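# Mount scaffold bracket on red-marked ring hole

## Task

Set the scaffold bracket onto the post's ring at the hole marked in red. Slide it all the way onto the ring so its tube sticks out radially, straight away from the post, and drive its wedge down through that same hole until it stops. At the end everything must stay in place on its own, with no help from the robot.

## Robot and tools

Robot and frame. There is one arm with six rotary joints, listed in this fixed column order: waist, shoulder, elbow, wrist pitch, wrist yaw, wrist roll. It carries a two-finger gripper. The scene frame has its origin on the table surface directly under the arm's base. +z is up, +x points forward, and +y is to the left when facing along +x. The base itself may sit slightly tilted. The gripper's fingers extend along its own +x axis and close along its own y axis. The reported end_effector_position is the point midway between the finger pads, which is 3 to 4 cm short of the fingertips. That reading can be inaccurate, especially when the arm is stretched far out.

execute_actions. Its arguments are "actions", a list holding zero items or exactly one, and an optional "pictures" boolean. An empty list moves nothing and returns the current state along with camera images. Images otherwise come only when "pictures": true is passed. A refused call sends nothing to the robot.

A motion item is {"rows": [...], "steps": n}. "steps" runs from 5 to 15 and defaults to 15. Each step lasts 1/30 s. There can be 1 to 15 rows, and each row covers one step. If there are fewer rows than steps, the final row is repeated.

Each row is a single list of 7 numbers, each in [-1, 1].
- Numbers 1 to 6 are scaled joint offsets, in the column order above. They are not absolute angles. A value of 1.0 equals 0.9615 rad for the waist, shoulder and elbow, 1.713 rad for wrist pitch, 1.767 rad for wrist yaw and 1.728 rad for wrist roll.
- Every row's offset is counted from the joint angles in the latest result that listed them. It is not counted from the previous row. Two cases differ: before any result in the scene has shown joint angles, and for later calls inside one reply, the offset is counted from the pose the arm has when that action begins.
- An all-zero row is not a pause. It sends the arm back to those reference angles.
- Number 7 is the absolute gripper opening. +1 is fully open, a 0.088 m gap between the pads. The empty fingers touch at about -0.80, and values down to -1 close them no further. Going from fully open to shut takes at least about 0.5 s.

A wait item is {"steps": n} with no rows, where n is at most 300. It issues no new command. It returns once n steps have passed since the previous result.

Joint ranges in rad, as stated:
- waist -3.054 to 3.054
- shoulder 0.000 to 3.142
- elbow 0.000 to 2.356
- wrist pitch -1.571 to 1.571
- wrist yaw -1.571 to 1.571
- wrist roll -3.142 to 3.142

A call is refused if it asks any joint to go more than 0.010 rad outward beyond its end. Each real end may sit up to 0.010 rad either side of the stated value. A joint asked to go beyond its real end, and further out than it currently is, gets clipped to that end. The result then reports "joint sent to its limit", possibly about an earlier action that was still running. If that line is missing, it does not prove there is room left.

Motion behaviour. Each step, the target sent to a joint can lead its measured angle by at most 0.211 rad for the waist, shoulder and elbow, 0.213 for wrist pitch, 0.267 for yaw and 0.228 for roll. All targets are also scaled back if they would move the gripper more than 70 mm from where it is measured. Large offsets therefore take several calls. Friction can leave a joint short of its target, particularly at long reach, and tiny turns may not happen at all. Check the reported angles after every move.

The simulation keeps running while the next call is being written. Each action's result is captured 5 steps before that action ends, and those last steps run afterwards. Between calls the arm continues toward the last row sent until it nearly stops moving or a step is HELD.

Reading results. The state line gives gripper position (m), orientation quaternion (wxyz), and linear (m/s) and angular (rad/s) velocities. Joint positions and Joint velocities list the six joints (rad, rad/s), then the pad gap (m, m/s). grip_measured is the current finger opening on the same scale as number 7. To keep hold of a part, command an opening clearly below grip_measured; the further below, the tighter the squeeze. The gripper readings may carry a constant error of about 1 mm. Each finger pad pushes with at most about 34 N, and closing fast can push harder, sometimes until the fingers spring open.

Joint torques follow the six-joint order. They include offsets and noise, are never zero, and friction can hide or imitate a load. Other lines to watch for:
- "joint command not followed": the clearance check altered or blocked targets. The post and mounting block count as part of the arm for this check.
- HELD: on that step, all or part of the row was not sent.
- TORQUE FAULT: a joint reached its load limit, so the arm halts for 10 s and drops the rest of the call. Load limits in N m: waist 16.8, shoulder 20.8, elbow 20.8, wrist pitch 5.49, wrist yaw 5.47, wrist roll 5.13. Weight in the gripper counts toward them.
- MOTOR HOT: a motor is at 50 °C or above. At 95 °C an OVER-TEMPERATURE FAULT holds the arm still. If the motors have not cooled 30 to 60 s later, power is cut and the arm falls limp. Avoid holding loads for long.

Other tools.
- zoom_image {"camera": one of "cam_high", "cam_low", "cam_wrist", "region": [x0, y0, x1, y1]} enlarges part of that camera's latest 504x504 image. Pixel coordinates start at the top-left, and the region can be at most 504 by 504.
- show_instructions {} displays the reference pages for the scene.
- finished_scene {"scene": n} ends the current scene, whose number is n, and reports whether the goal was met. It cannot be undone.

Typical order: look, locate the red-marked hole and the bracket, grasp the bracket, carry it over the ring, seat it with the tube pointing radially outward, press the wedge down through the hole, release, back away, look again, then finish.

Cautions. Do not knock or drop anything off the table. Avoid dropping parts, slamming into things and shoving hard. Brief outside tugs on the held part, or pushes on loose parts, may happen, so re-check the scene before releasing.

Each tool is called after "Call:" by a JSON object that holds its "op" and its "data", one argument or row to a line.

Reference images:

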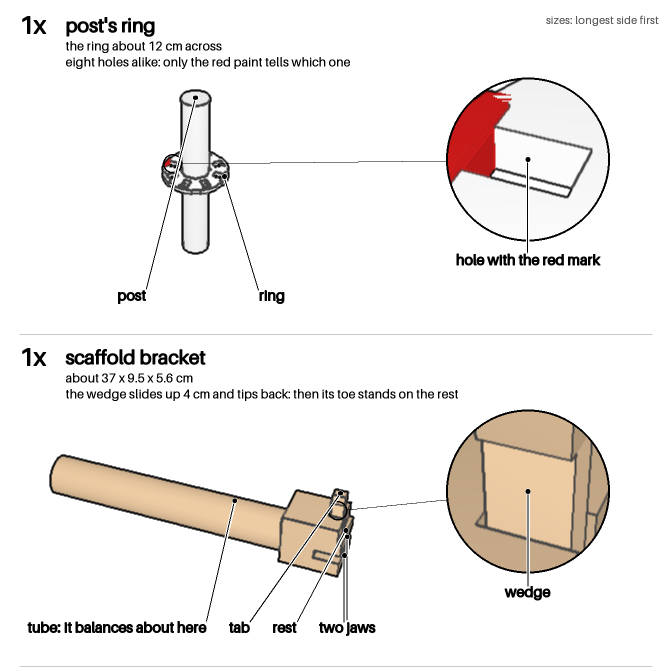

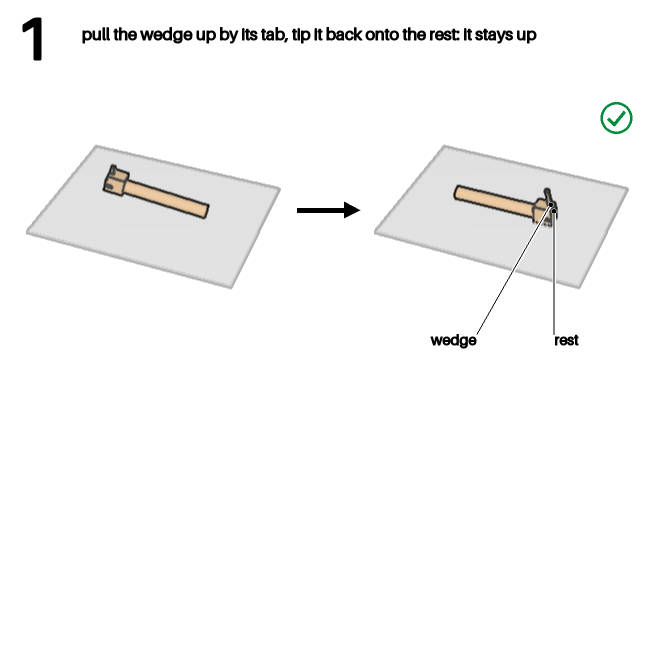

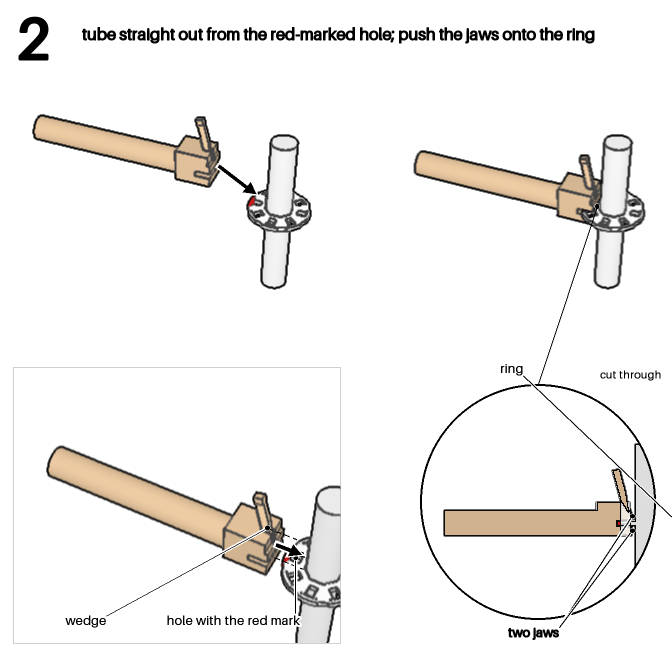

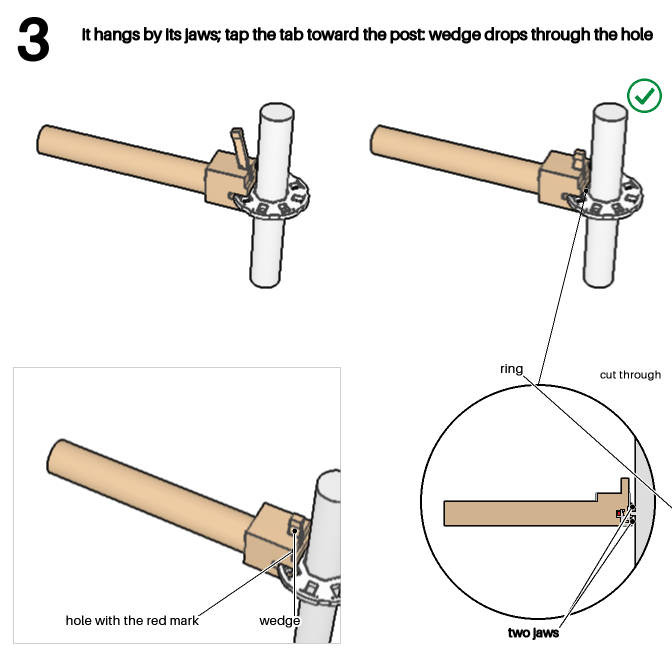

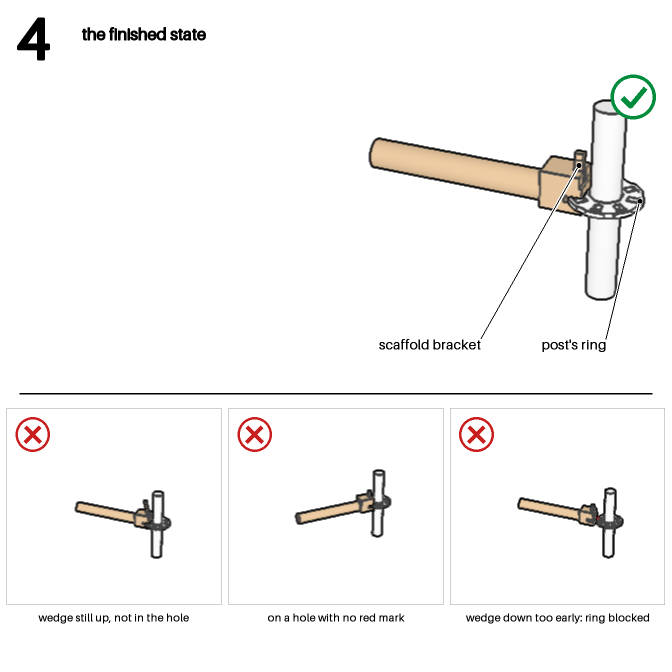

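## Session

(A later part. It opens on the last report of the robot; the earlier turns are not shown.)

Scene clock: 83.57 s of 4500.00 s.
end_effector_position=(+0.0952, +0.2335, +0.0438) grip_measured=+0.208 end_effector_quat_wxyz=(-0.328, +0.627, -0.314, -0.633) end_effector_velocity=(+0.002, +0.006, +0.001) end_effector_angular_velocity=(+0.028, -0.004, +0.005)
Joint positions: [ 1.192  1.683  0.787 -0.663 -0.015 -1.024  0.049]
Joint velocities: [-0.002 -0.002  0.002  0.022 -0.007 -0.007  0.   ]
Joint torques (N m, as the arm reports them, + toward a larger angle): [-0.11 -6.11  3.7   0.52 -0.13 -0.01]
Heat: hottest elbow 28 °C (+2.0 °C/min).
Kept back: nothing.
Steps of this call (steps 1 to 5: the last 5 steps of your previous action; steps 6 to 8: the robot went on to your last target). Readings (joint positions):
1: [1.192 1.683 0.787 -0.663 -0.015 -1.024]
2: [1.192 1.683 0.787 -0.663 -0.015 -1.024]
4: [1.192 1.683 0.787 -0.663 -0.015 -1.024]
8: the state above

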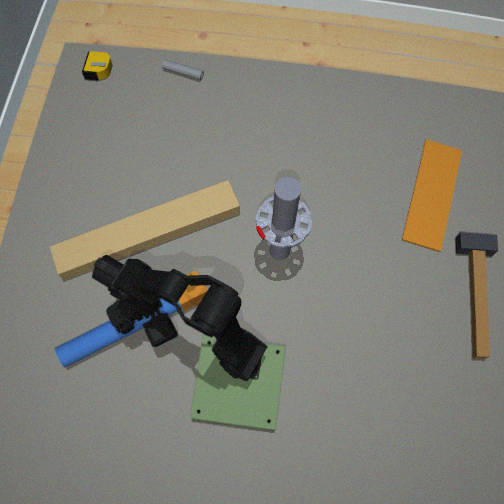

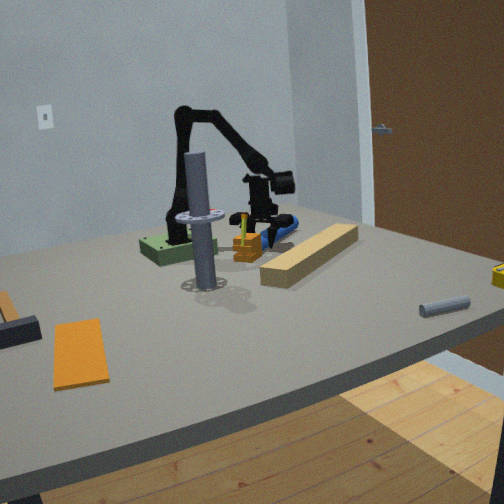

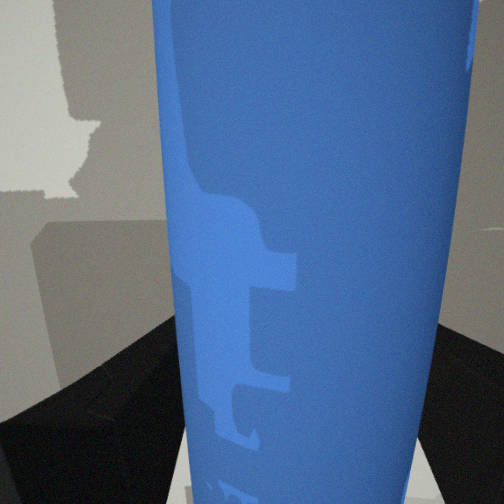

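Call:
{"op": "execute_actions", "data": {
  "actions": [
    {"rows":[[0,-0.01,0.02,-0.017,0.009,0,-0.9],[0,-0.02,0.04,-0.034,0.009,0,-0.9],[0,-0.035,0.07,-0.06,0.009,0,-0.9],[0,-0.055,0.105,-0.09,0.009,0,-0.9],[0,-0.075,0.14,-0.12,0.009,0,-0.9],[-0.02,-0.095,0.18,-0.153,0.009,-0.009,-0.9],[-0.05,-0.115,0.22,-0.187,0.009,-0.022,-0.9],[-0.09,-0.135,0.26,-0.22,0.009,-0.04,-0.9],[-0.13,-0.155,0.3,-0.255,0.009,-0.056,-0.9],[-0.18,-0.175,0.34,-0.29,0.009,-0.078,-0.9],[-0.23,-0.195,0.375,-0.32,0.009,-0.1,-0.9],[-0.28,-0.215,0.405,-0.345,0.009,-0.12,-0.9],[-0.33,-0.23,0.43,-0.365,0.009,-0.142,-0.9],[-0.38,-0.24,0.445,-0.378,0.009,-0.164,-0.9],[-0.43,-0.245,0.454,-0.385,0.009,-0.185,-0.9]],"steps":15}
  ]
}}

Call:
{"op": "execute_actions", "data": {
  "actions": [
    {"steps":20}
  ]
}}

Scene clock: 85.50 s of 4500.00 s.
end_effector_position=(+0.1134, +0.2288, +0.1129) grip_measured=+0.208 end_effector_quat_wxyz=(-0.317, +0.631, -0.327, -0.628) end_effector_velocity=(+0.238, -0.070, +0.432) end_effector_angular_velocity=(+0.224, -0.081, -0.203)
Joint positions: [ 1.123  1.587  0.997 -1.004 -0.004 -1.091  0.049]
Joint velocities: [-0.974 -0.603  1.204 -1.575 -0.007 -0.769  0.   ]
Joint torques (N m, as the arm reports them, + toward a larger angle): [-1.96 -8.65  5.4  -0.19  0.06 -0.06]
Heat: hottest elbow 28 °C (+2.0 °C/min).
Steps of this call (steps 1 to 15: the robot went on to your last target; steps 16 to 48: nothing new was sent; steps 49 to 58: the first 10 steps of this action). Readings (joint positions):
49: [1.192 1.683 0.788 -0.664 -0.015 -1.024]
50: [1.192 1.683 0.793 -0.674 -0.015 -1.024]
52: [1.192 1.676 0.818 -0.731 -0.009 -1.024]
56: [1.172 1.625 0.920 -0.904 -0.004 -1.049]
58: the state above

Scene clock: 86.17 s of 4500.00 s.
end_effector_position=(+0.1736, +0.1669, +0.1954) grip_measured=+0.208 end_effector_quat_wxyz=(-0.354, +0.618, -0.347, -0.610) end_effector_velocity=(-0.000, -0.001, +0.001) end_effector_angular_velocity=(+0.003, +0.007, +0.015)
Joint positions: [ 0.782  1.458  1.207 -1.319  0.003 -1.34   0.049]
Joint velocities: [-0.007 -0.002  0.002 -0.007 -0.007 -0.022 -0.   ]
Joint torques (N m, as the arm reports them, + toward a larger angle): [-0.3  -6.65  6.14  0.27 -0.25 -0.07]
Heat: hottest elbow 28 °C (+2.0 °C/min).
Kept back: nothing.
Steps of this call (steps 1 to 5: the last 5 steps of your previous action; steps 6 to 20: the robot went on to your last target). Readings (joint positions):
1: [1.087 1.567 1.036 -1.057 -0.004 -1.118]
2: [1.046 1.546 1.074 -1.107 -0.004 -1.147]
4: [0.954 1.506 1.138 -1.197 -0.004 -1.213]
8: [0.808 1.461 1.201 -1.287 0.006 -1.306]
20: the state above

Call:
{"op": "execute_actions", "data": {
  "actions": [
    {"rows":[[-0.01,0,0.005,0,0,-0.004,-0.9],[-0.025,0,0.01,0,0,-0.011,-0.9],[-0.045,0,0.015,0,0,-0.02,-0.9],[-0.065,0,0.02,0,0,-0.029,-0.9],[-0.085,0,0.02,0,0,-0.038,-0.9],[-0.105,0,0.02,0,0,-0.047,-0.9],[-0.123,0,0.02,0,0,-0.054,-0.9]],"steps":13}
  ]
}}

Call:
{"op": "execute_actions", "data": {
  "actions": [
    {"steps":10}
  ],
  "pictures": true
}}

Call:
{"op": "zoom_image", "data": {
  "camera": "cam_low",
  "region": [170, 160, 290, 260]
}}

Call:
{"op": "zoom_image", "data": {
  "camera": "cam_high",
  "region": [60, 160, 340, 330]
}}

Scene clock: 86.80 s of 4500.00 s.
end_effector_position=(+0.1871, +0.1517, +0.1958) grip_measured=+0.208 end_effector_quat_wxyz=(-0.359, +0.615, -0.352, -0.607) end_effector_velocity=(+0.066, -0.086, +0.004) end_effector_angular_velocity=(+0.003, +0.012, -0.210)
Joint positions: [ 0.697  1.458  1.208 -1.32   0.002 -1.408  0.049]
Joint velocities: [-0.452 -0.002  0.012 -0.022 -0.007 -0.242 -0.   ]
Joint torques (N m, as the arm reports them, + toward a larger angle): [ 0.36 -5.44  6.2   0.51 -0.09 -0.09]
Heat: hottest elbow 28 °C (+2.0 °C/min).
Steps of this call (steps 1 to 11: the robot went on to your last target; steps 12 to 19: the first 8 steps of this action). Readings (joint positions):
12: [0.781 1.458 1.207 -1.320 0.003 -1.342]
13: [0.778 1.458 1.207 -1.320 0.003 -1.346]
15: [0.762 1.458 1.207 -1.320 0.002 -1.362]
19: the state above

Scene clock: 87.13 s of 4500.00 s.
end_effector_position=(+0.1917, +0.1462, +0.1961) grip_measured=+0.208 end_effector_quat_wxyz=(-0.362, +0.614, -0.353, -0.606) end_effector_velocity=(-0.001, -0.003, -0.000) end_effector_angular_velocity=(+0.001, +0.010, -0.005)
Joint positions: [ 0.668  1.458  1.209 -1.32   0.002 -1.431  0.049]
Joint velocities: [-0.012 -0.002 -0.002 -0.007 -0.007 -0.007 -0.   ]
Joint torques (N m, as the arm reports them, + toward a larger angle): [-0.37 -5.34  6.14  0.51 -0.1  -0.07]
Heat: hottest elbow 28 °C (+2.0 °C/min).
Kept back: nothing.
Steps of this call (steps 1 to 5: the last 5 steps of your previous action; steps 6 to 10: the robot went on to your last target). Readings (joint positions):
1: [0.685 1.458 1.208 -1.320 0.002 -1.414]
2: [0.677 1.458 1.209 -1.320 0.002 -1.419]
4: [0.670 1.458 1.209 -1.320 0.002 -1.425]
8: [0.668 1.458 1.209 -1.320 0.002 -1.430]
10: the state above

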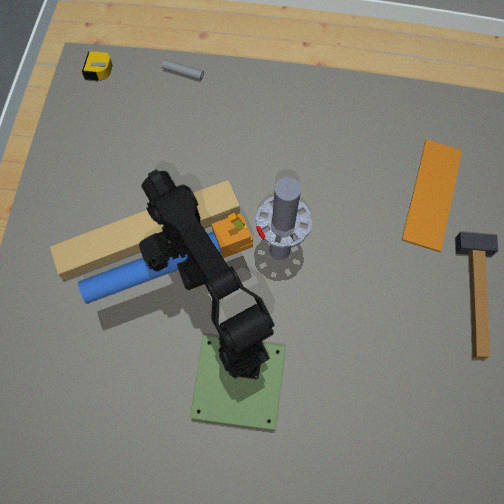

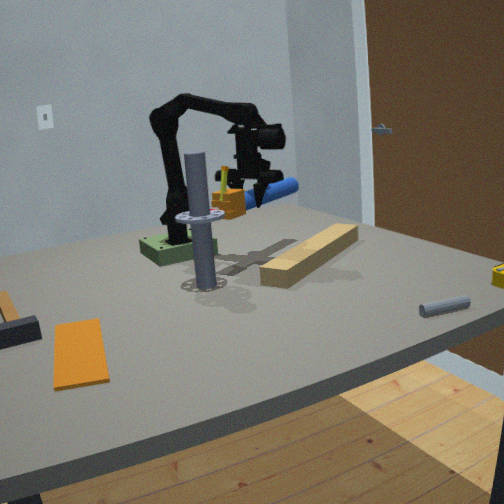

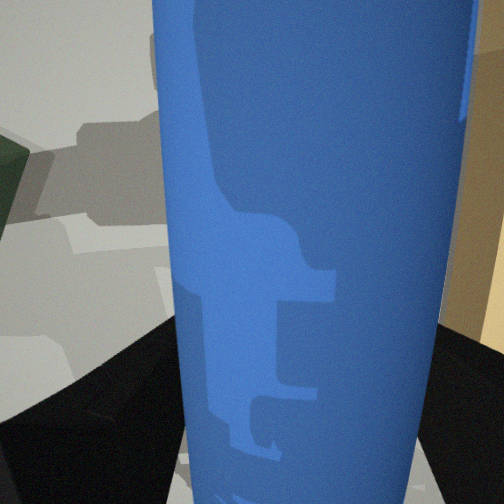

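Region (170, 160, 290, 260) of cam_low's 504x504 image, scaled by 4.200, with more detail than that image has.

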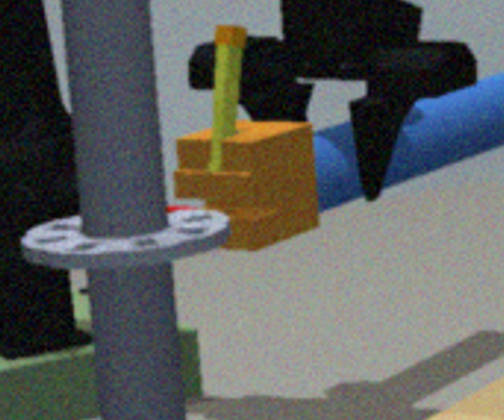

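Region (60, 160, 340, 330) of cam_high's 504x504 image, scaled by 1.800, with more detail than that image has; it fills the top 306 rows of this view, and the rest is white.

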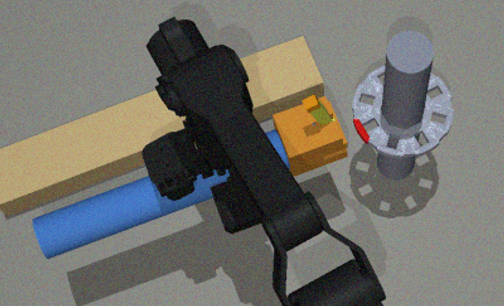

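Call:
{"op": "execute_actions", "data": {
  "actions": [
    {"rows":[[0,0,0.008,-0.003,0,0,-0.9],[0,0,0.016,-0.006,0,0,-0.9],[0,0,0.023,-0.009,0,0,-0.9],[-0.01,0,0.023,-0.009,0,-0.005,-0.9],[-0.02,0,0.023,-0.009,0,-0.011,-0.9],[-0.032,0,0.023,-0.009,0,-0.017,-0.9],[-0.044,0,0.023,-0.009,0,-0.024,-0.9],[-0.056,0,0.023,-0.009,0,-0.03,-0.9],[-0.068,0,0.023,-0.009,0,-0.037,-0.9],[-0.08,0,0.023,-0.009,0,-0.044,-0.9],[-0.092,0,0.023,-0.009,0,-0.05,-0.9],[-0.104,0,0.023,-0.009,0,-0.057,-0.9],[-0.116,0,0.023,-0.009,0,-0.064,-0.9],[-0.128,0,0.023,-0.009,0,-0.07,-0.9],[-0.14,0,0.023,-0.009,0,-0.077,-0.9]],"steps":15}
  ]
}}

Call:
{"op": "execute_actions", "data": {
  "actions": [
    {"steps":8}
  ],
  "pictures": true
}}

Call:
{"op": "zoom_image", "data": {
  "camera": "cam_low",
  "region": [170, 160, 290, 260]
}}

Scene clock: 87.93 s of 4500.00 s.
end_effector_position=(+0.1969, +0.1367, +0.1972) grip_measured=+0.208 end_effector_quat_wxyz=(-0.359, +0.613, -0.355, -0.607) end_effector_velocity=(+0.041, -0.071, +0.004) end_effector_angular_velocity=(-0.018, +0.015, -0.005)
Joint positions: [ 0.623  1.458  1.214 -1.331  0.003 -1.477  0.049]
Joint velocities: [-0.335 -0.007  0.007 -0.037  0.007 -0.33   0.   ]
Joint torques (N m, as the arm reports them, + toward a larger angle): [-0.45 -5.46  6.11  0.23 -0.15 -0.08]
Heat: hottest elbow 28 °C (+2.0 °C/min).
Steps of this call (steps 1 to 14: the robot went on to your last target; steps 15 to 24: the first 10 steps of this action). Readings (joint positions):
15: [0.667 1.458 1.209 -1.320 0.002 -1.432]
16: [0.667 1.458 1.209 -1.320 0.002 -1.432]
18: [0.667 1.458 1.211 -1.325 0.002 -1.432]
22: [0.644 1.458 1.213 -1.329 0.003 -1.458]
24: the state above

Scene clock: 88.20 s of 4500.00 s.
end_effector_position=(+0.2072, +0.1203, +0.1974) grip_measured=+0.208 end_effector_quat_wxyz=(-0.361, +0.612, -0.357, -0.606) end_effector_velocity=(+0.014, -0.023, -0.000) end_effector_angular_velocity=(+0.023, +0.005, +0.000)
Joint positions: [ 0.543  1.458  1.214 -1.331  0.002 -1.55   0.049]
Joint velocities: [-0.125 -0.002 -0.002  0.007 -0.022 -0.125 -0.   ]
Joint torques (N m, as the arm reports them, + toward a larger angle): [ 0.04 -5.4   6.22  0.26 -0.15 -0.12]
Heat: hottest elbow 28 °C (+2.0 °C/min).
Kept back: nothing.
Steps of this call (steps 1 to 5: the last 5 steps of your previous action; steps 6 to 8: the robot went on to your last target). Readings (joint positions):
1: [0.612 1.458 1.214 -1.331 0.003 -1.487]
2: [0.601 1.458 1.214 -1.331 0.003 -1.498]
4: [0.578 1.458 1.214 -1.331 0.003 -1.520]
8: the state above

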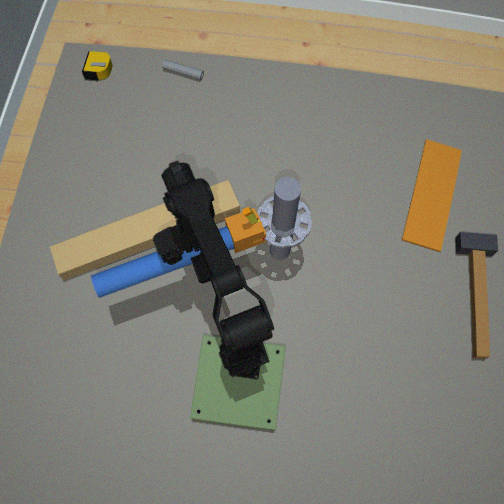

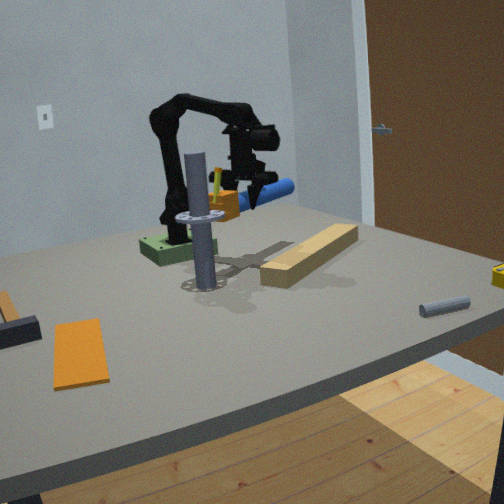

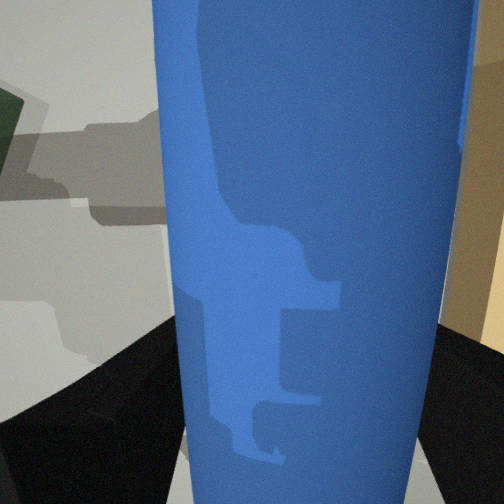

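Region (170, 160, 290, 260) of cam_low's 504x504 image, scaled by 4.200, with more detail than that image has.

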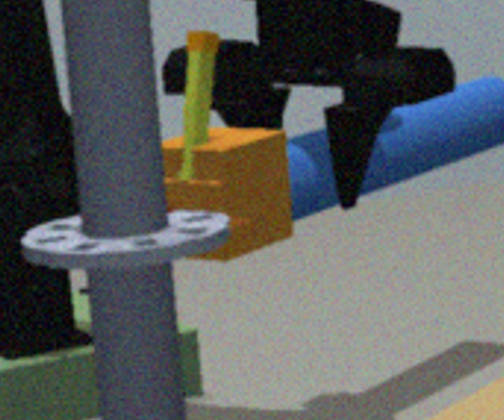

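Call:
{"op": "execute_actions", "data": {
  "actions": [
    {"rows":[[-0.02,0,0,0,0,-0.011,-0.9],[-0.03,0,0,0,0,-0.017,-0.9],[-0.04,0,0,0,0,-0.022,-0.9],[-0.05,0,0,0,0,-0.028,-0.9],[-0.06,0,0,0,0,-0.033,-0.9],[-0.07,0,0,0,0,-0.039,-0.9],[-0.08,0,0,0,0,-0.044,-0.9],[-0.09,0,0,0,0,-0.05,-0.9],[-0.10,0,0,0,0,-0.056,-0.9],[-0.11,0,0,0,0,-0.061,-0.9],[-0.12,0,0,0,0,-0.067,-0.9]],"steps":15}
  ]
}}

Call:
{"op": "execute_actions", "data": {
  "actions": [
    {"steps":6}
  ],
  "pictures": true
}}

Call:
{"op": "zoom_image", "data": {
  "camera": "cam_high",
  "region": [60, 160, 340, 330]
}}

Scene clock: 89.00 s of 4500.00 s.
end_effector_position=(+0.2159, +0.1036, +0.1974) grip_measured=+0.208 end_effector_quat_wxyz=(-0.360, +0.612, -0.357, -0.607) end_effector_velocity=(+0.025, -0.063, +0.001) end_effector_angular_velocity=(+0.000, +0.020, +0.000)
Joint positions: [ 0.466  1.458  1.214 -1.332  0.003 -1.629  0.049]
Joint velocities: [-0.286 -0.002  0.002 -0.022 -0.007 -0.286 -0.   ]
Joint torques (N m, as the arm reports them, + toward a larger angle): [-0.33 -5.41  4.65  0.46 -0.15 -0.08]
Heat: hottest elbow 28 °C (+2.0 °C/min).
Steps of this call (steps 1 to 14: the robot went on to your last target; steps 15 to 24: the first 10 steps of this action). Readings (joint positions):
15: [0.535 1.458 1.214 -1.332 0.002 -1.563]
16: [0.532 1.458 1.214 -1.332 0.002 -1.566]
18: [0.520 1.458 1.214 -1.332 0.002 -1.578]
22: [0.485 1.458 1.214 -1.332 0.003 -1.611]
24: the state above

Scene clock: 89.20 s of 4500.00 s.
end_effector_position=(+0.2158, +0.1025, +0.1973) grip_measured=+0.208 end_effector_quat_wxyz=(-0.361, +0.608, -0.351, -0.614) end_effector_velocity=(-0.006, -0.003, -0.001) end_effector_angular_velocity=(+0.009, +0.033, +0.005)
Joint positions: [ 0.45   1.458  1.214 -1.334 -0.016 -1.653  0.049]
Joint velocities: [-0.017 -0.002 -0.007 -0.022 -0.022 -0.022 -0.001]
Joint torques (N m, as the arm reports them, + toward a larger angle): [-2.11 -5.4   4.78  0.65  0.67 -0.3 ]
Heat: hottest elbow 28 °C (+2.0 °C/min).
Kept back: nothing.
Steps of this call (steps 1 to 5: the last 5 steps of your previous action; step 6: the robot went on to your last target). Readings (joint positions):
1: [0.458 1.458 1.214 -1.332 -0.005 -1.637]
2: [0.454 1.458 1.214 -1.332 -0.011 -1.642]
4: [0.451 1.458 1.214 -1.333 -0.014 -1.648]
6: the state above

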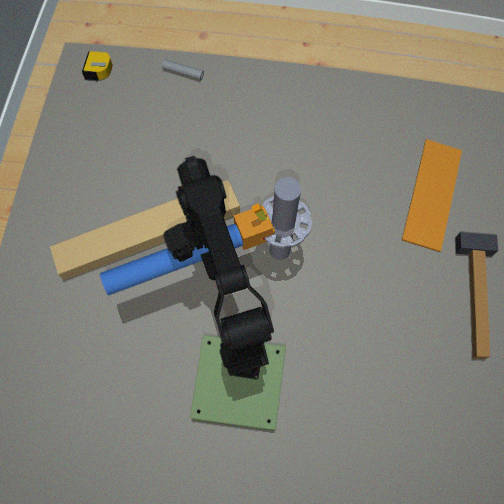

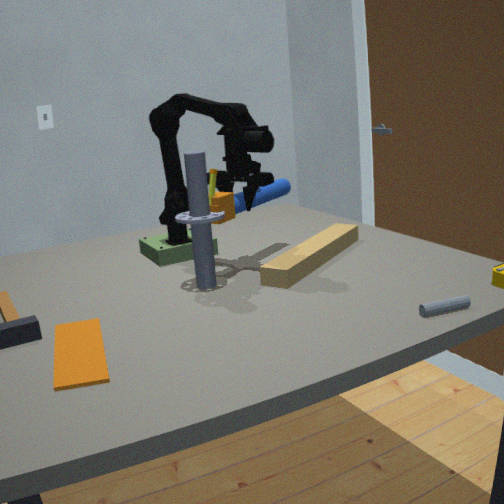

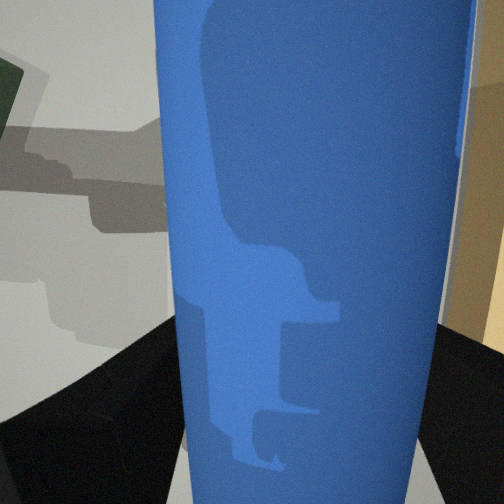

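Region (60, 160, 340, 330) of cam_high's 504x504 image, scaled by 1.800, with more detail than that image has; it fills the top 306 rows of this view, and the rest is white.

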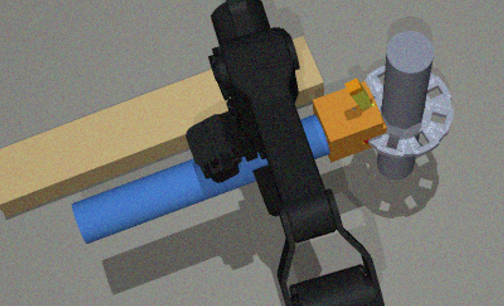

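Call:
{"op": "execute_actions", "data": {
  "actions": [
    {"rows":[[0.01,0,0,0,0.008,0.008,-0.5],[0.012,0,0,0,0.01,0.01,0.0],[0.012,0,0,0,0.01,0.01,0.2],[0.012,0,0,0,0.01,0.01,0.4],[0.012,0,0,0,0.01,0.01,0.7],[0.012,0,0,0,0.01,0.01,1.0]],"steps":15}
  ]
}}

Call:
{"op": "execute_actions", "data": {
  "actions": [
    {"steps":10}
  ],
  "pictures": true
}}

Call:
{"op": "zoom_image", "data": {
  "camera": "cam_low",
  "region": [150, 140, 310, 260]
}}

Scene clock: 89.80 s of 4500.00 s.
end_effector_position=(+0.2158, +0.1026, +0.1969) grip_measured=+0.274 end_effector_quat_wxyz=(-0.359, +0.610, -0.356, -0.609) end_effector_velocity=(-0.001, -0.002, -0.000) end_effector_angular_velocity=(-0.010, +0.004, -0.010)
Joint positions: [ 0.459  1.459  1.213 -1.333 -0.002 -1.639  0.052]
Joint velocities: [-0.002 -0.002 -0.002 -0.007  0.007  0.007  0.125]
Joint torques (N m, as the arm reports them, + toward a larger angle): [ 0.15 -5.52  4.74  0.4   0.02  0.09]
Heat: hottest elbow 28 °C (+2.0 °C/min).
Steps of this call (steps 1 to 8: the robot went on to your last target; steps 9 to 18: the first 10 steps of this action). Readings (joint positions):
9: [0.449 1.458 1.214 -1.334 -0.017 -1.656]
10: [0.451 1.458 1.213 -1.334 -0.014 -1.653]
12: [0.456 1.459 1.213 -1.334 -0.007 -1.647]
16: [0.458 1.459 1.213 -1.334 -0.004 -1.641]
18: the state above

Scene clock: 90.13 s of 4500.00 s.
end_effector_position=(+0.2158, +0.1025, +0.1970) grip_measured=+1.000 end_effector_quat_wxyz=(-0.360, +0.610, -0.356, -0.609) end_effector_velocity=(+0.000, -0.001, -0.001) end_effector_angular_velocity=(-0.006, -0.005, +0.010)
Joint positions: [ 0.459  1.458  1.213 -1.333 -0.002 -1.638  0.088]
Joint velocities: [ 0.002 -0.002 -0.007  0.007  0.007 -0.007  0.   ]
Joint torques (N m, as the arm reports them, + toward a larger angle): [ 0.27 -5.39  4.75  0.43  0.01  0.05]
Heat: hottest elbow 28 °C (+2.0 °C/min).
Kept back: nothing.
Steps of this call (steps 1 to 5: the last 5 steps of your previous action; steps 6 to 10: the robot went on to your last target). Readings (joint positions):
1: [0.459 1.459 1.213 -1.333 -0.002 -1.639]
2: [0.459 1.458 1.212 -1.333 -0.002 -1.638]
4: [0.459 1.458 1.213 -1.333 -0.002 -1.638]
8: [0.459 1.458 1.213 -1.333 -0.002 -1.638]
10: the state above

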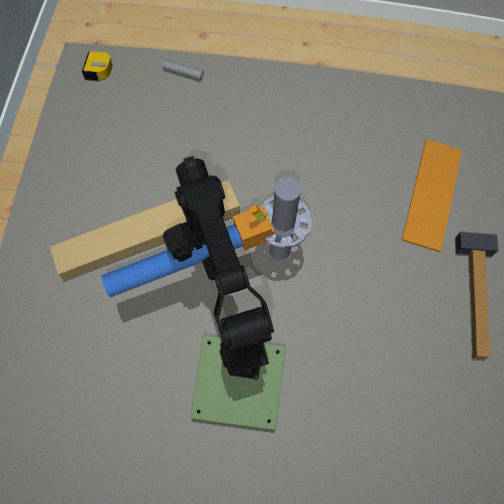

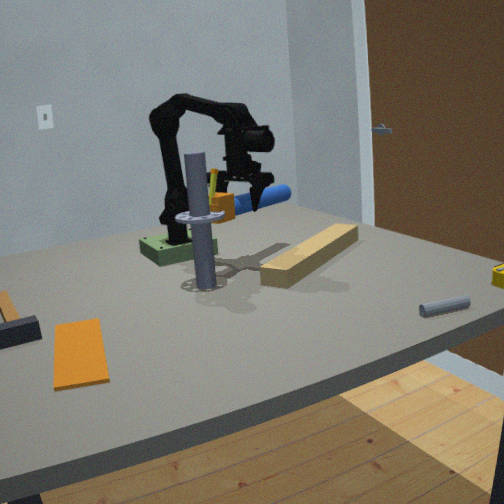

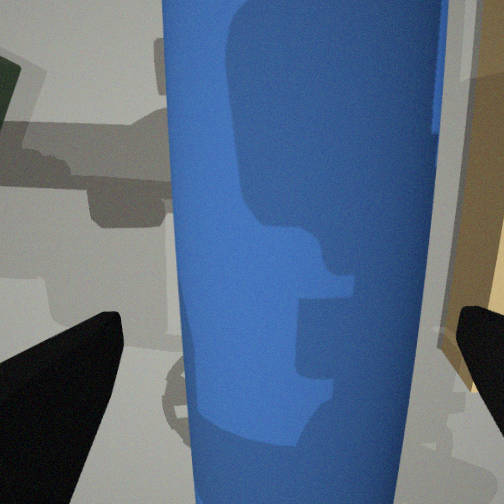

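Region (150, 140, 310, 260) of cam_low's 504x504 image, scaled by 3.150, with more detail than that image has; it fills the top 378 rows of this view, and the rest is white.

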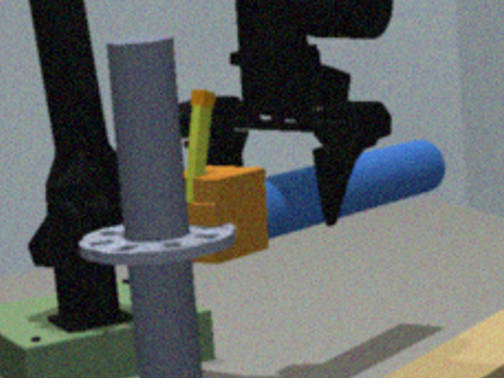

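Call:
{"op": "execute_actions", "data": {
  "actions": [
    {"rows":[[0,-0.01,0.015,-0.005,0,0,1],[0,-0.025,0.035,-0.01,0,0,1],[0,-0.045,0.06,-0.018,0,0,1],[0,-0.065,0.09,-0.027,0,0,1],[0,-0.085,0.12,-0.036,0,0,1],[0,-0.105,0.15,-0.045,0,0,1],[0,-0.125,0.175,-0.052,0,0,1],[0,-0.142,0.195,-0.058,0,0,1],[0,-0.154,0.207,-0.061,0,0,1],[0,-0.154,0.207,-0.061,0,0,0.5],[0,-0.154,0.207,-0.061,0.03,0,0.0],[0,-0.154,0.207,-0.061,0.06,0,-0.4],[-0.01,-0.154,0.207,-0.061,0.09,0,-0.8],[-0.02,-0.154,0.207,-0.061,0.12,0,-0.8],[-0.03,-0.154,0.207,-0.061,0.15,0,-0.8]],"steps":15}
  ]
}}

Call:
{"op": "execute_actions", "data": {
  "actions": [
    {"steps":12}
  ]
}}

Call:
{"op": "execute_actions", "data": {
  "actions": [
    {"rows":[[0,0,0,0,0.02,0,-0.8],[0,0,0,0,0.035,0,-0.8],[0,0,0,0,0.05,0,-0.8]],"steps":8}
  ]
}}

Call:
{"op": "execute_actions", "data": {
  "actions": [
    {"steps":8}
  ],
  "pictures": true
}}

Scene clock: 92.40 s of 4500.00 s.
end_effector_position=(+0.2178, +0.1035, +0.2639) grip_measured=+0.975 end_effector_quat_wxyz=(-0.414, +0.646, -0.298, -0.568) end_effector_velocity=(-0.022, -0.010, +0.266) end_effector_angular_velocity=(+0.382, -0.794, +0.007)
Joint positions: [ 0.459  1.344  1.372 -1.414 -0.002 -1.638  0.087]
Joint velocities: [-0.002 -0.535  0.545 -0.198 -0.007 -0.007 -0.133]
Joint torques (N m, as the arm reports them, + toward a larger angle): [-0.06 -3.61  4.17  0.5  -0.14 -0.01]
Heat: hottest elbow 29 °C (+3.0 °C/min).
Steps of this call (steps 1 to 15: the robot went on to your last target; steps 16 to 58: nothing new was sent; steps 59 to 68: the first 10 steps of this action). Readings (joint positions):
59: [0.459 1.458 1.213 -1.333 -0.002 -1.638]
60: [0.459 1.457 1.216 -1.337 -0.002 -1.638]
62: [0.459 1.446 1.236 -1.352 -0.002 -1.638]
66: [0.459 1.382 1.328 -1.396 -0.002 -1.638]
68: the state above

Scene clock: 92.80 s of 4500.00 s.
end_effector_position=(+0.2309, +0.0618, +0.2845) grip_measured=-0.509 end_effector_quat_wxyz=(-0.390, +0.711, -0.349, -0.470) end_effector_velocity=(+0.003, -0.014, +0.003) end_effector_angular_velocity=(-0.085, -0.032, -0.032)
Joint positions: [ 0.434  1.31   1.406 -1.434  0.249 -1.638  0.014]
Joint velocities: [-0.002 -0.002 -0.002 -0.007  0.095  0.007 -0.175]
Joint torques (N m, as the arm reports them, + toward a larger angle): [-0.32 -4.39  5.19  0.69  0.19 -0.01]
Heat: hottest elbow 29 °C (+3.0 °C/min).
Kept back: nothing.
Steps of this call (steps 1 to 5: the last 5 steps of your previous action; steps 6 to 12: the robot went on to your last target). Readings (joint positions):
1: [0.459 1.329 1.388 -1.420 0.005 -1.638]
2: [0.459 1.318 1.397 -1.424 0.028 -1.638]
4: [0.457 1.310 1.406 -1.430 0.099 -1.638]
8: [0.437 1.310 1.406 -1.433 0.219 -1.638]
12: the state above

Scene clock: 92.90 s of 4500.00 s.
end_effector_position=(+0.2327, +0.0568, +0.2860) grip_measured=-0.783 end_effector_quat_wxyz=(-0.383, +0.719, -0.357, -0.457) end_effector_velocity=(+0.022, -0.075, +0.022) end_effector_angular_velocity=(-0.484, -0.193, -0.125)
Joint positions: [ 0.434  1.31   1.406 -1.434  0.285 -1.638  0.001]
Joint velocities: [-0.002 -0.002  0.002 -0.022  0.535 -0.007  0.001]
Joint torques (N m, as the arm reports them, + toward a larger angle): [-0.1  -4.3   4.69  0.86  0.23  0.  ]
Heat: hottest elbow 29 °C (+3.0 °C/min).
Steps of this call (steps 1 to 3: the first 3 steps of this action). Readings (joint positions):
1: [0.434 1.310 1.406 -1.434 0.256 -1.638]
2: [0.434 1.310 1.406 -1.434 0.268 -1.638]
3: the state above

Scene clock: 93.17 s of 4500.00 s.
end_effector_position=(+0.2349, +0.0507, +0.2879) grip_measured=-0.785 end_effector_quat_wxyz=(-0.374, +0.729, -0.367, -0.442) end_effector_velocity=(+0.002, -0.004, +0.001) end_effector_angular_velocity=(-0.019, -0.014, -0.006)
Joint positions: [ 0.434  1.31   1.406 -1.434  0.33  -1.638  0.001]
Joint velocities: [-0.007 -0.002 -0.002  0.007  0.022 -0.007 -0.   ]
Joint torques (N m, as the arm reports them, + toward a larger angle): [ 0.04 -4.33  4.71  0.92  0.26 -0.02]
Heat: hottest elbow 29 °C (+3.0 °C/min).
Kept back: nothing.
Steps of this call (steps 1 to 5: the last 5 steps of your previous action; steps 6 to 8: the robot went on to your last target). Readings (joint positions):
1: [0.434 1.310 1.406 -1.434 0.300 -1.638]
2: [0.434 1.310 1.406 -1.434 0.310 -1.638]
4: [0.434 1.310 1.406 -1.434 0.321 -1.638]
8: the state above

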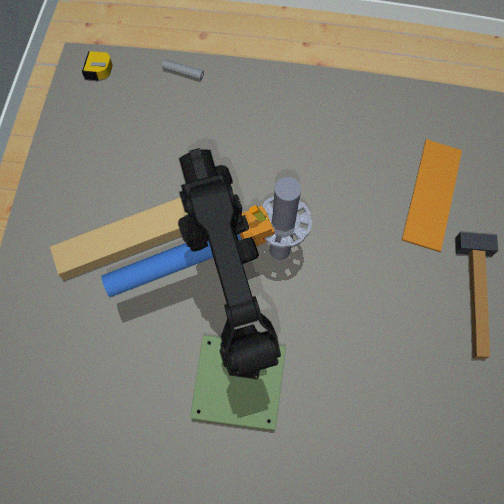

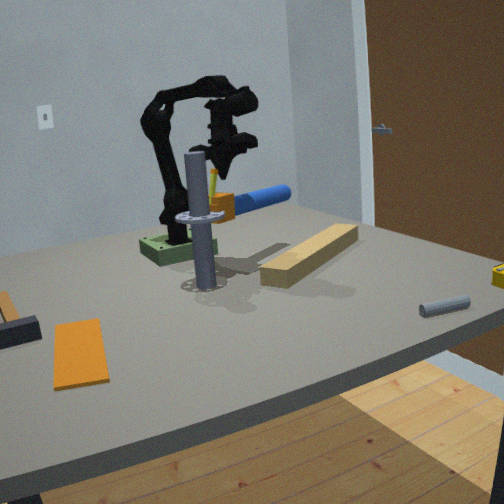

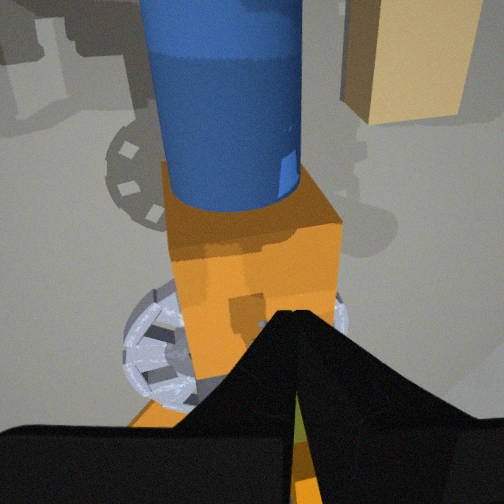

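Call:
{"op": "execute_actions", "data": {
  "actions": [
    {"rows":[[-0.015,0.008,0.005,0.001,0,0,-0.8],[-0.03,0.016,0.011,0.002,0,0,-0.8],[-0.05,0.024,0.017,0.004,0,0,-0.8],[-0.07,0.033,0.023,0.005,0,0,-0.8],[-0.09,0.042,0.03,0.006,0,0,-0.8],[-0.11,0.051,0.036,0.008,0,0,-0.8],[-0.13,0.06,0.043,0.009,0,0,-0.8],[-0.15,0.069,0.05,0.011,0,0,-0.8],[-0.17,0.078,0.056,0.012,0,0,-0.8],[-0.19,0.087,0.063,0.013,0,0,-0.8],[-0.21,0.096,0.07,0.015,0,0,-0.8]],"steps":14}
  ]
}}

Call:
{"op": "execute_actions", "data": {
  "actions": [
    {"steps":8}
  ],
  "pictures": true
}}

Call:
{"op": "zoom_image", "data": {
  "camera": "cam_low",
  "region": [150, 100, 310, 260]
}}

Scene clock: 94.10 s of 4500.00 s.
end_effector_position=(+0.2509, +0.0279, +0.2875) grip_measured=-0.785 end_effector_quat_wxyz=(-0.397, +0.707, -0.406, -0.421) end_effector_velocity=(+0.079, -0.121, -0.006) end_effector_angular_velocity=(+0.003, +0.032, -0.551)
Joint positions: [ 0.324  1.355  1.437 -1.422  0.332 -1.638  0.001]
Joint velocities: [-0.559  0.252  0.173  0.051 -0.007 -0.007 -0.   ]
Joint torques (N m, as the arm reports them, + toward a larger angle): [-0.41 -3.78  5.47  1.08  0.05 -0.01]
Heat: hottest elbow 29 °C (+3.0 °C/min).
Steps of this call (steps 1 to 19: the robot went on to your last target; steps 20 to 28: the first 9 steps of this action). Readings (joint positions):
20: [0.433 1.310 1.406 -1.434 0.333 -1.638]
21: [0.429 1.311 1.406 -1.434 0.333 -1.638]
23: [0.408 1.317 1.410 -1.434 0.334 -1.638]
27: [0.342 1.347 1.431 -1.424 0.332 -1.638]
28: the state above

Scene clock: 94.37 s of 4500.00 s.
end_effector_position=(+0.2603, +0.0151, +0.2840) grip_measured=-0.785 end_effector_quat_wxyz=(-0.413, +0.686, -0.429, -0.417) end_effector_velocity=(+0.005, -0.001, +0.007) end_effector_angular_velocity=(+0.026, -0.024, -0.010)
Joint positions: [ 0.253  1.393  1.458 -1.417  0.31  -1.638  0.001]
Joint velocities: [-0.022  0.002  0.027  0.007 -0.022 -0.007 -0.   ]
Joint torques (N m, as the arm reports them, + toward a larger angle): [-1.94 -3.97  5.86  1.45  0.99  0.  ]
Heat: hottest elbow 29 °C (+3.0 °C/min).
Kept back: nothing.
Steps of this call (steps 1 to 5: the last 5 steps of your previous action; steps 6 to 8: the robot went on to your last target). Readings (joint positions):
1: [0.305 1.363 1.443 -1.420 0.331 -1.638]
2: [0.287 1.372 1.449 -1.419 0.322 -1.638]
4: [0.265 1.385 1.455 -1.418 0.317 -1.638]
8: the state above

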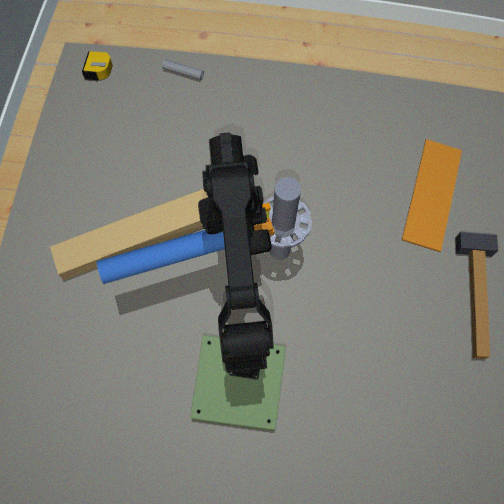

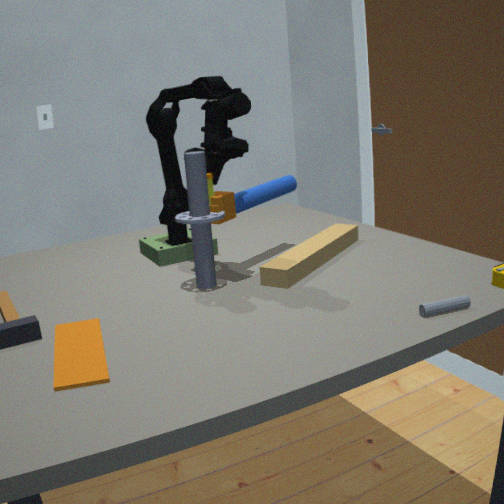

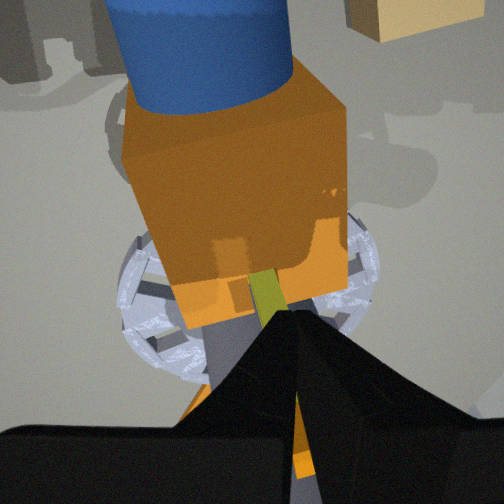

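Region (150, 100, 310, 260) of cam_low's 504x504 image, scaled by 3.150, with more detail than that image has.

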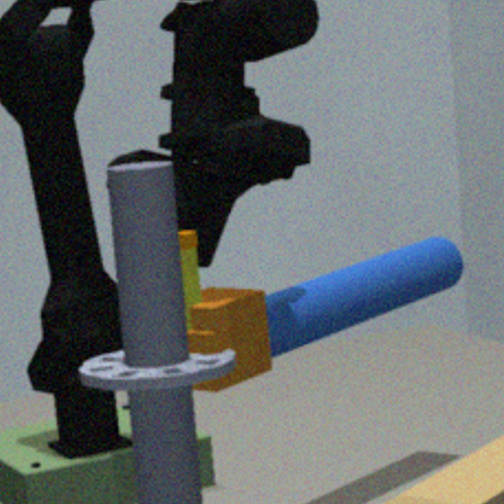

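Call:
{"op": "execute_actions", "data": {
  "actions": [
    {"rows":[[0.015,0,0,0,0.01,0,-0.8],[0.03,-0.008,0,0,0.012,0,-0.8],[0.045,-0.014,0,0,0.012,0,-0.8],[0.055,-0.018,0,0,0.012,0,-0.8]],"steps":10}
  ]
}}

Call:
{"op": "execute_actions", "data": {
  "actions": [
    {"steps":10}
  ],
  "pictures": true
}}

Call:
{"op": "zoom_image", "data": {
  "camera": "cam_low",
  "region": [150, 100, 310, 260]
}}

Scene clock: 94.77 s of 4500.00 s.
end_effector_position=(+0.2595, +0.0235, +0.2861) grip_measured=-0.785 end_effector_quat_wxyz=(-0.404, +0.697, -0.417, -0.421) end_effector_velocity=(-0.015, +0.031, +0.021) end_effector_angular_velocity=(-0.171, -0.069, +0.196)
Joint positions: [ 0.291  1.391  1.462 -1.42   0.32  -1.638  0.001]
Joint velocities: [ 0.232 -0.056  0.002 -0.037  0.183 -0.007  0.   ]
Joint torques (N m, as the arm reports them, + toward a larger angle): [-0.62 -6.03  4.48  1.24  0.36 -0.03]
Heat: hottest elbow 29 °C (+3.0 °C/min).
Steps of this call (steps 1 to 7: the robot went on to your last target; steps 8 to 12: the first 5 steps of this action). Readings (joint positions):
8: [0.253 1.393 1.462 -1.416 0.310 -1.638]
9: [0.259 1.393 1.462 -1.416 0.313 -1.638]
11: [0.281 1.392 1.462 -1.418 0.316 -1.638]
12: the state above

Scene clock: 95.10 s of 4500.00 s.
end_effector_position=(+0.2587, +0.0252, +0.2886) grip_measured=-0.785 end_effector_quat_wxyz=(-0.403, +0.702, -0.412, -0.417) end_effector_velocity=(-0.006, +0.002, -0.002) end_effector_angular_velocity=(+0.012, +0.029, +0.015)
Joint positions: [ 0.303  1.382  1.462 -1.418  0.328 -1.638  0.001]
Joint velocities: [ 0.002 -0.002 -0.002 -0.022 -0.022 -0.007  0.   ]
Joint torques (N m, as the arm reports them, + toward a larger angle): [ 0.22 -5.61  4.38  0.96  0.28  0.  ]
Heat: hottest elbow 29 °C (+3.0 °C/min).
Kept back: nothing.
Steps of this call (steps 1 to 5: the last 5 steps of your previous action; steps 6 to 10: the robot went on to your last target). Readings (joint positions):
1: [0.296 1.389 1.462 -1.419 0.325 -1.638]
2: [0.298 1.387 1.462 -1.418 0.326 -1.638]
4: [0.300 1.383 1.462 -1.418 0.328 -1.638]
8: [0.302 1.382 1.462 -1.418 0.328 -1.638]
10: the state above

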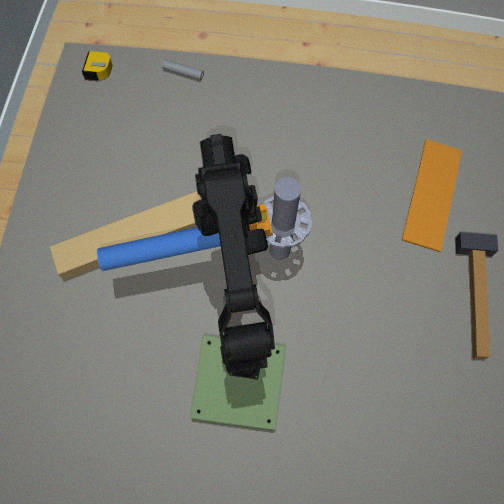

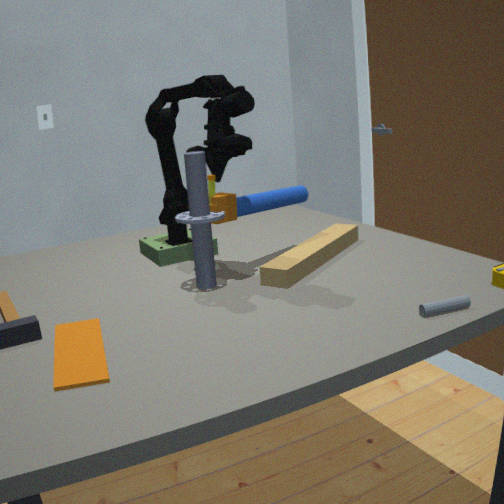

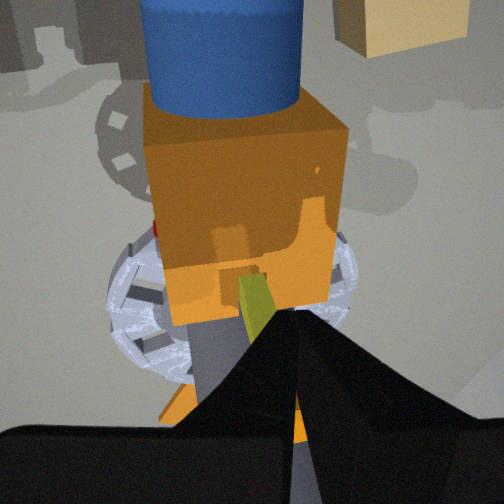

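Region (150, 100, 310, 260) of cam_low's 504x504 image, scaled by 3.150, with more detail than that image has.

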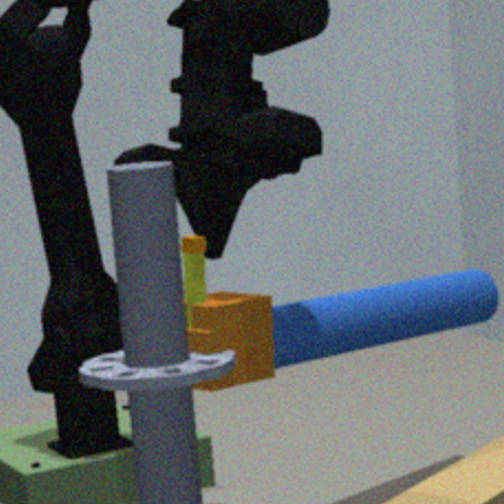

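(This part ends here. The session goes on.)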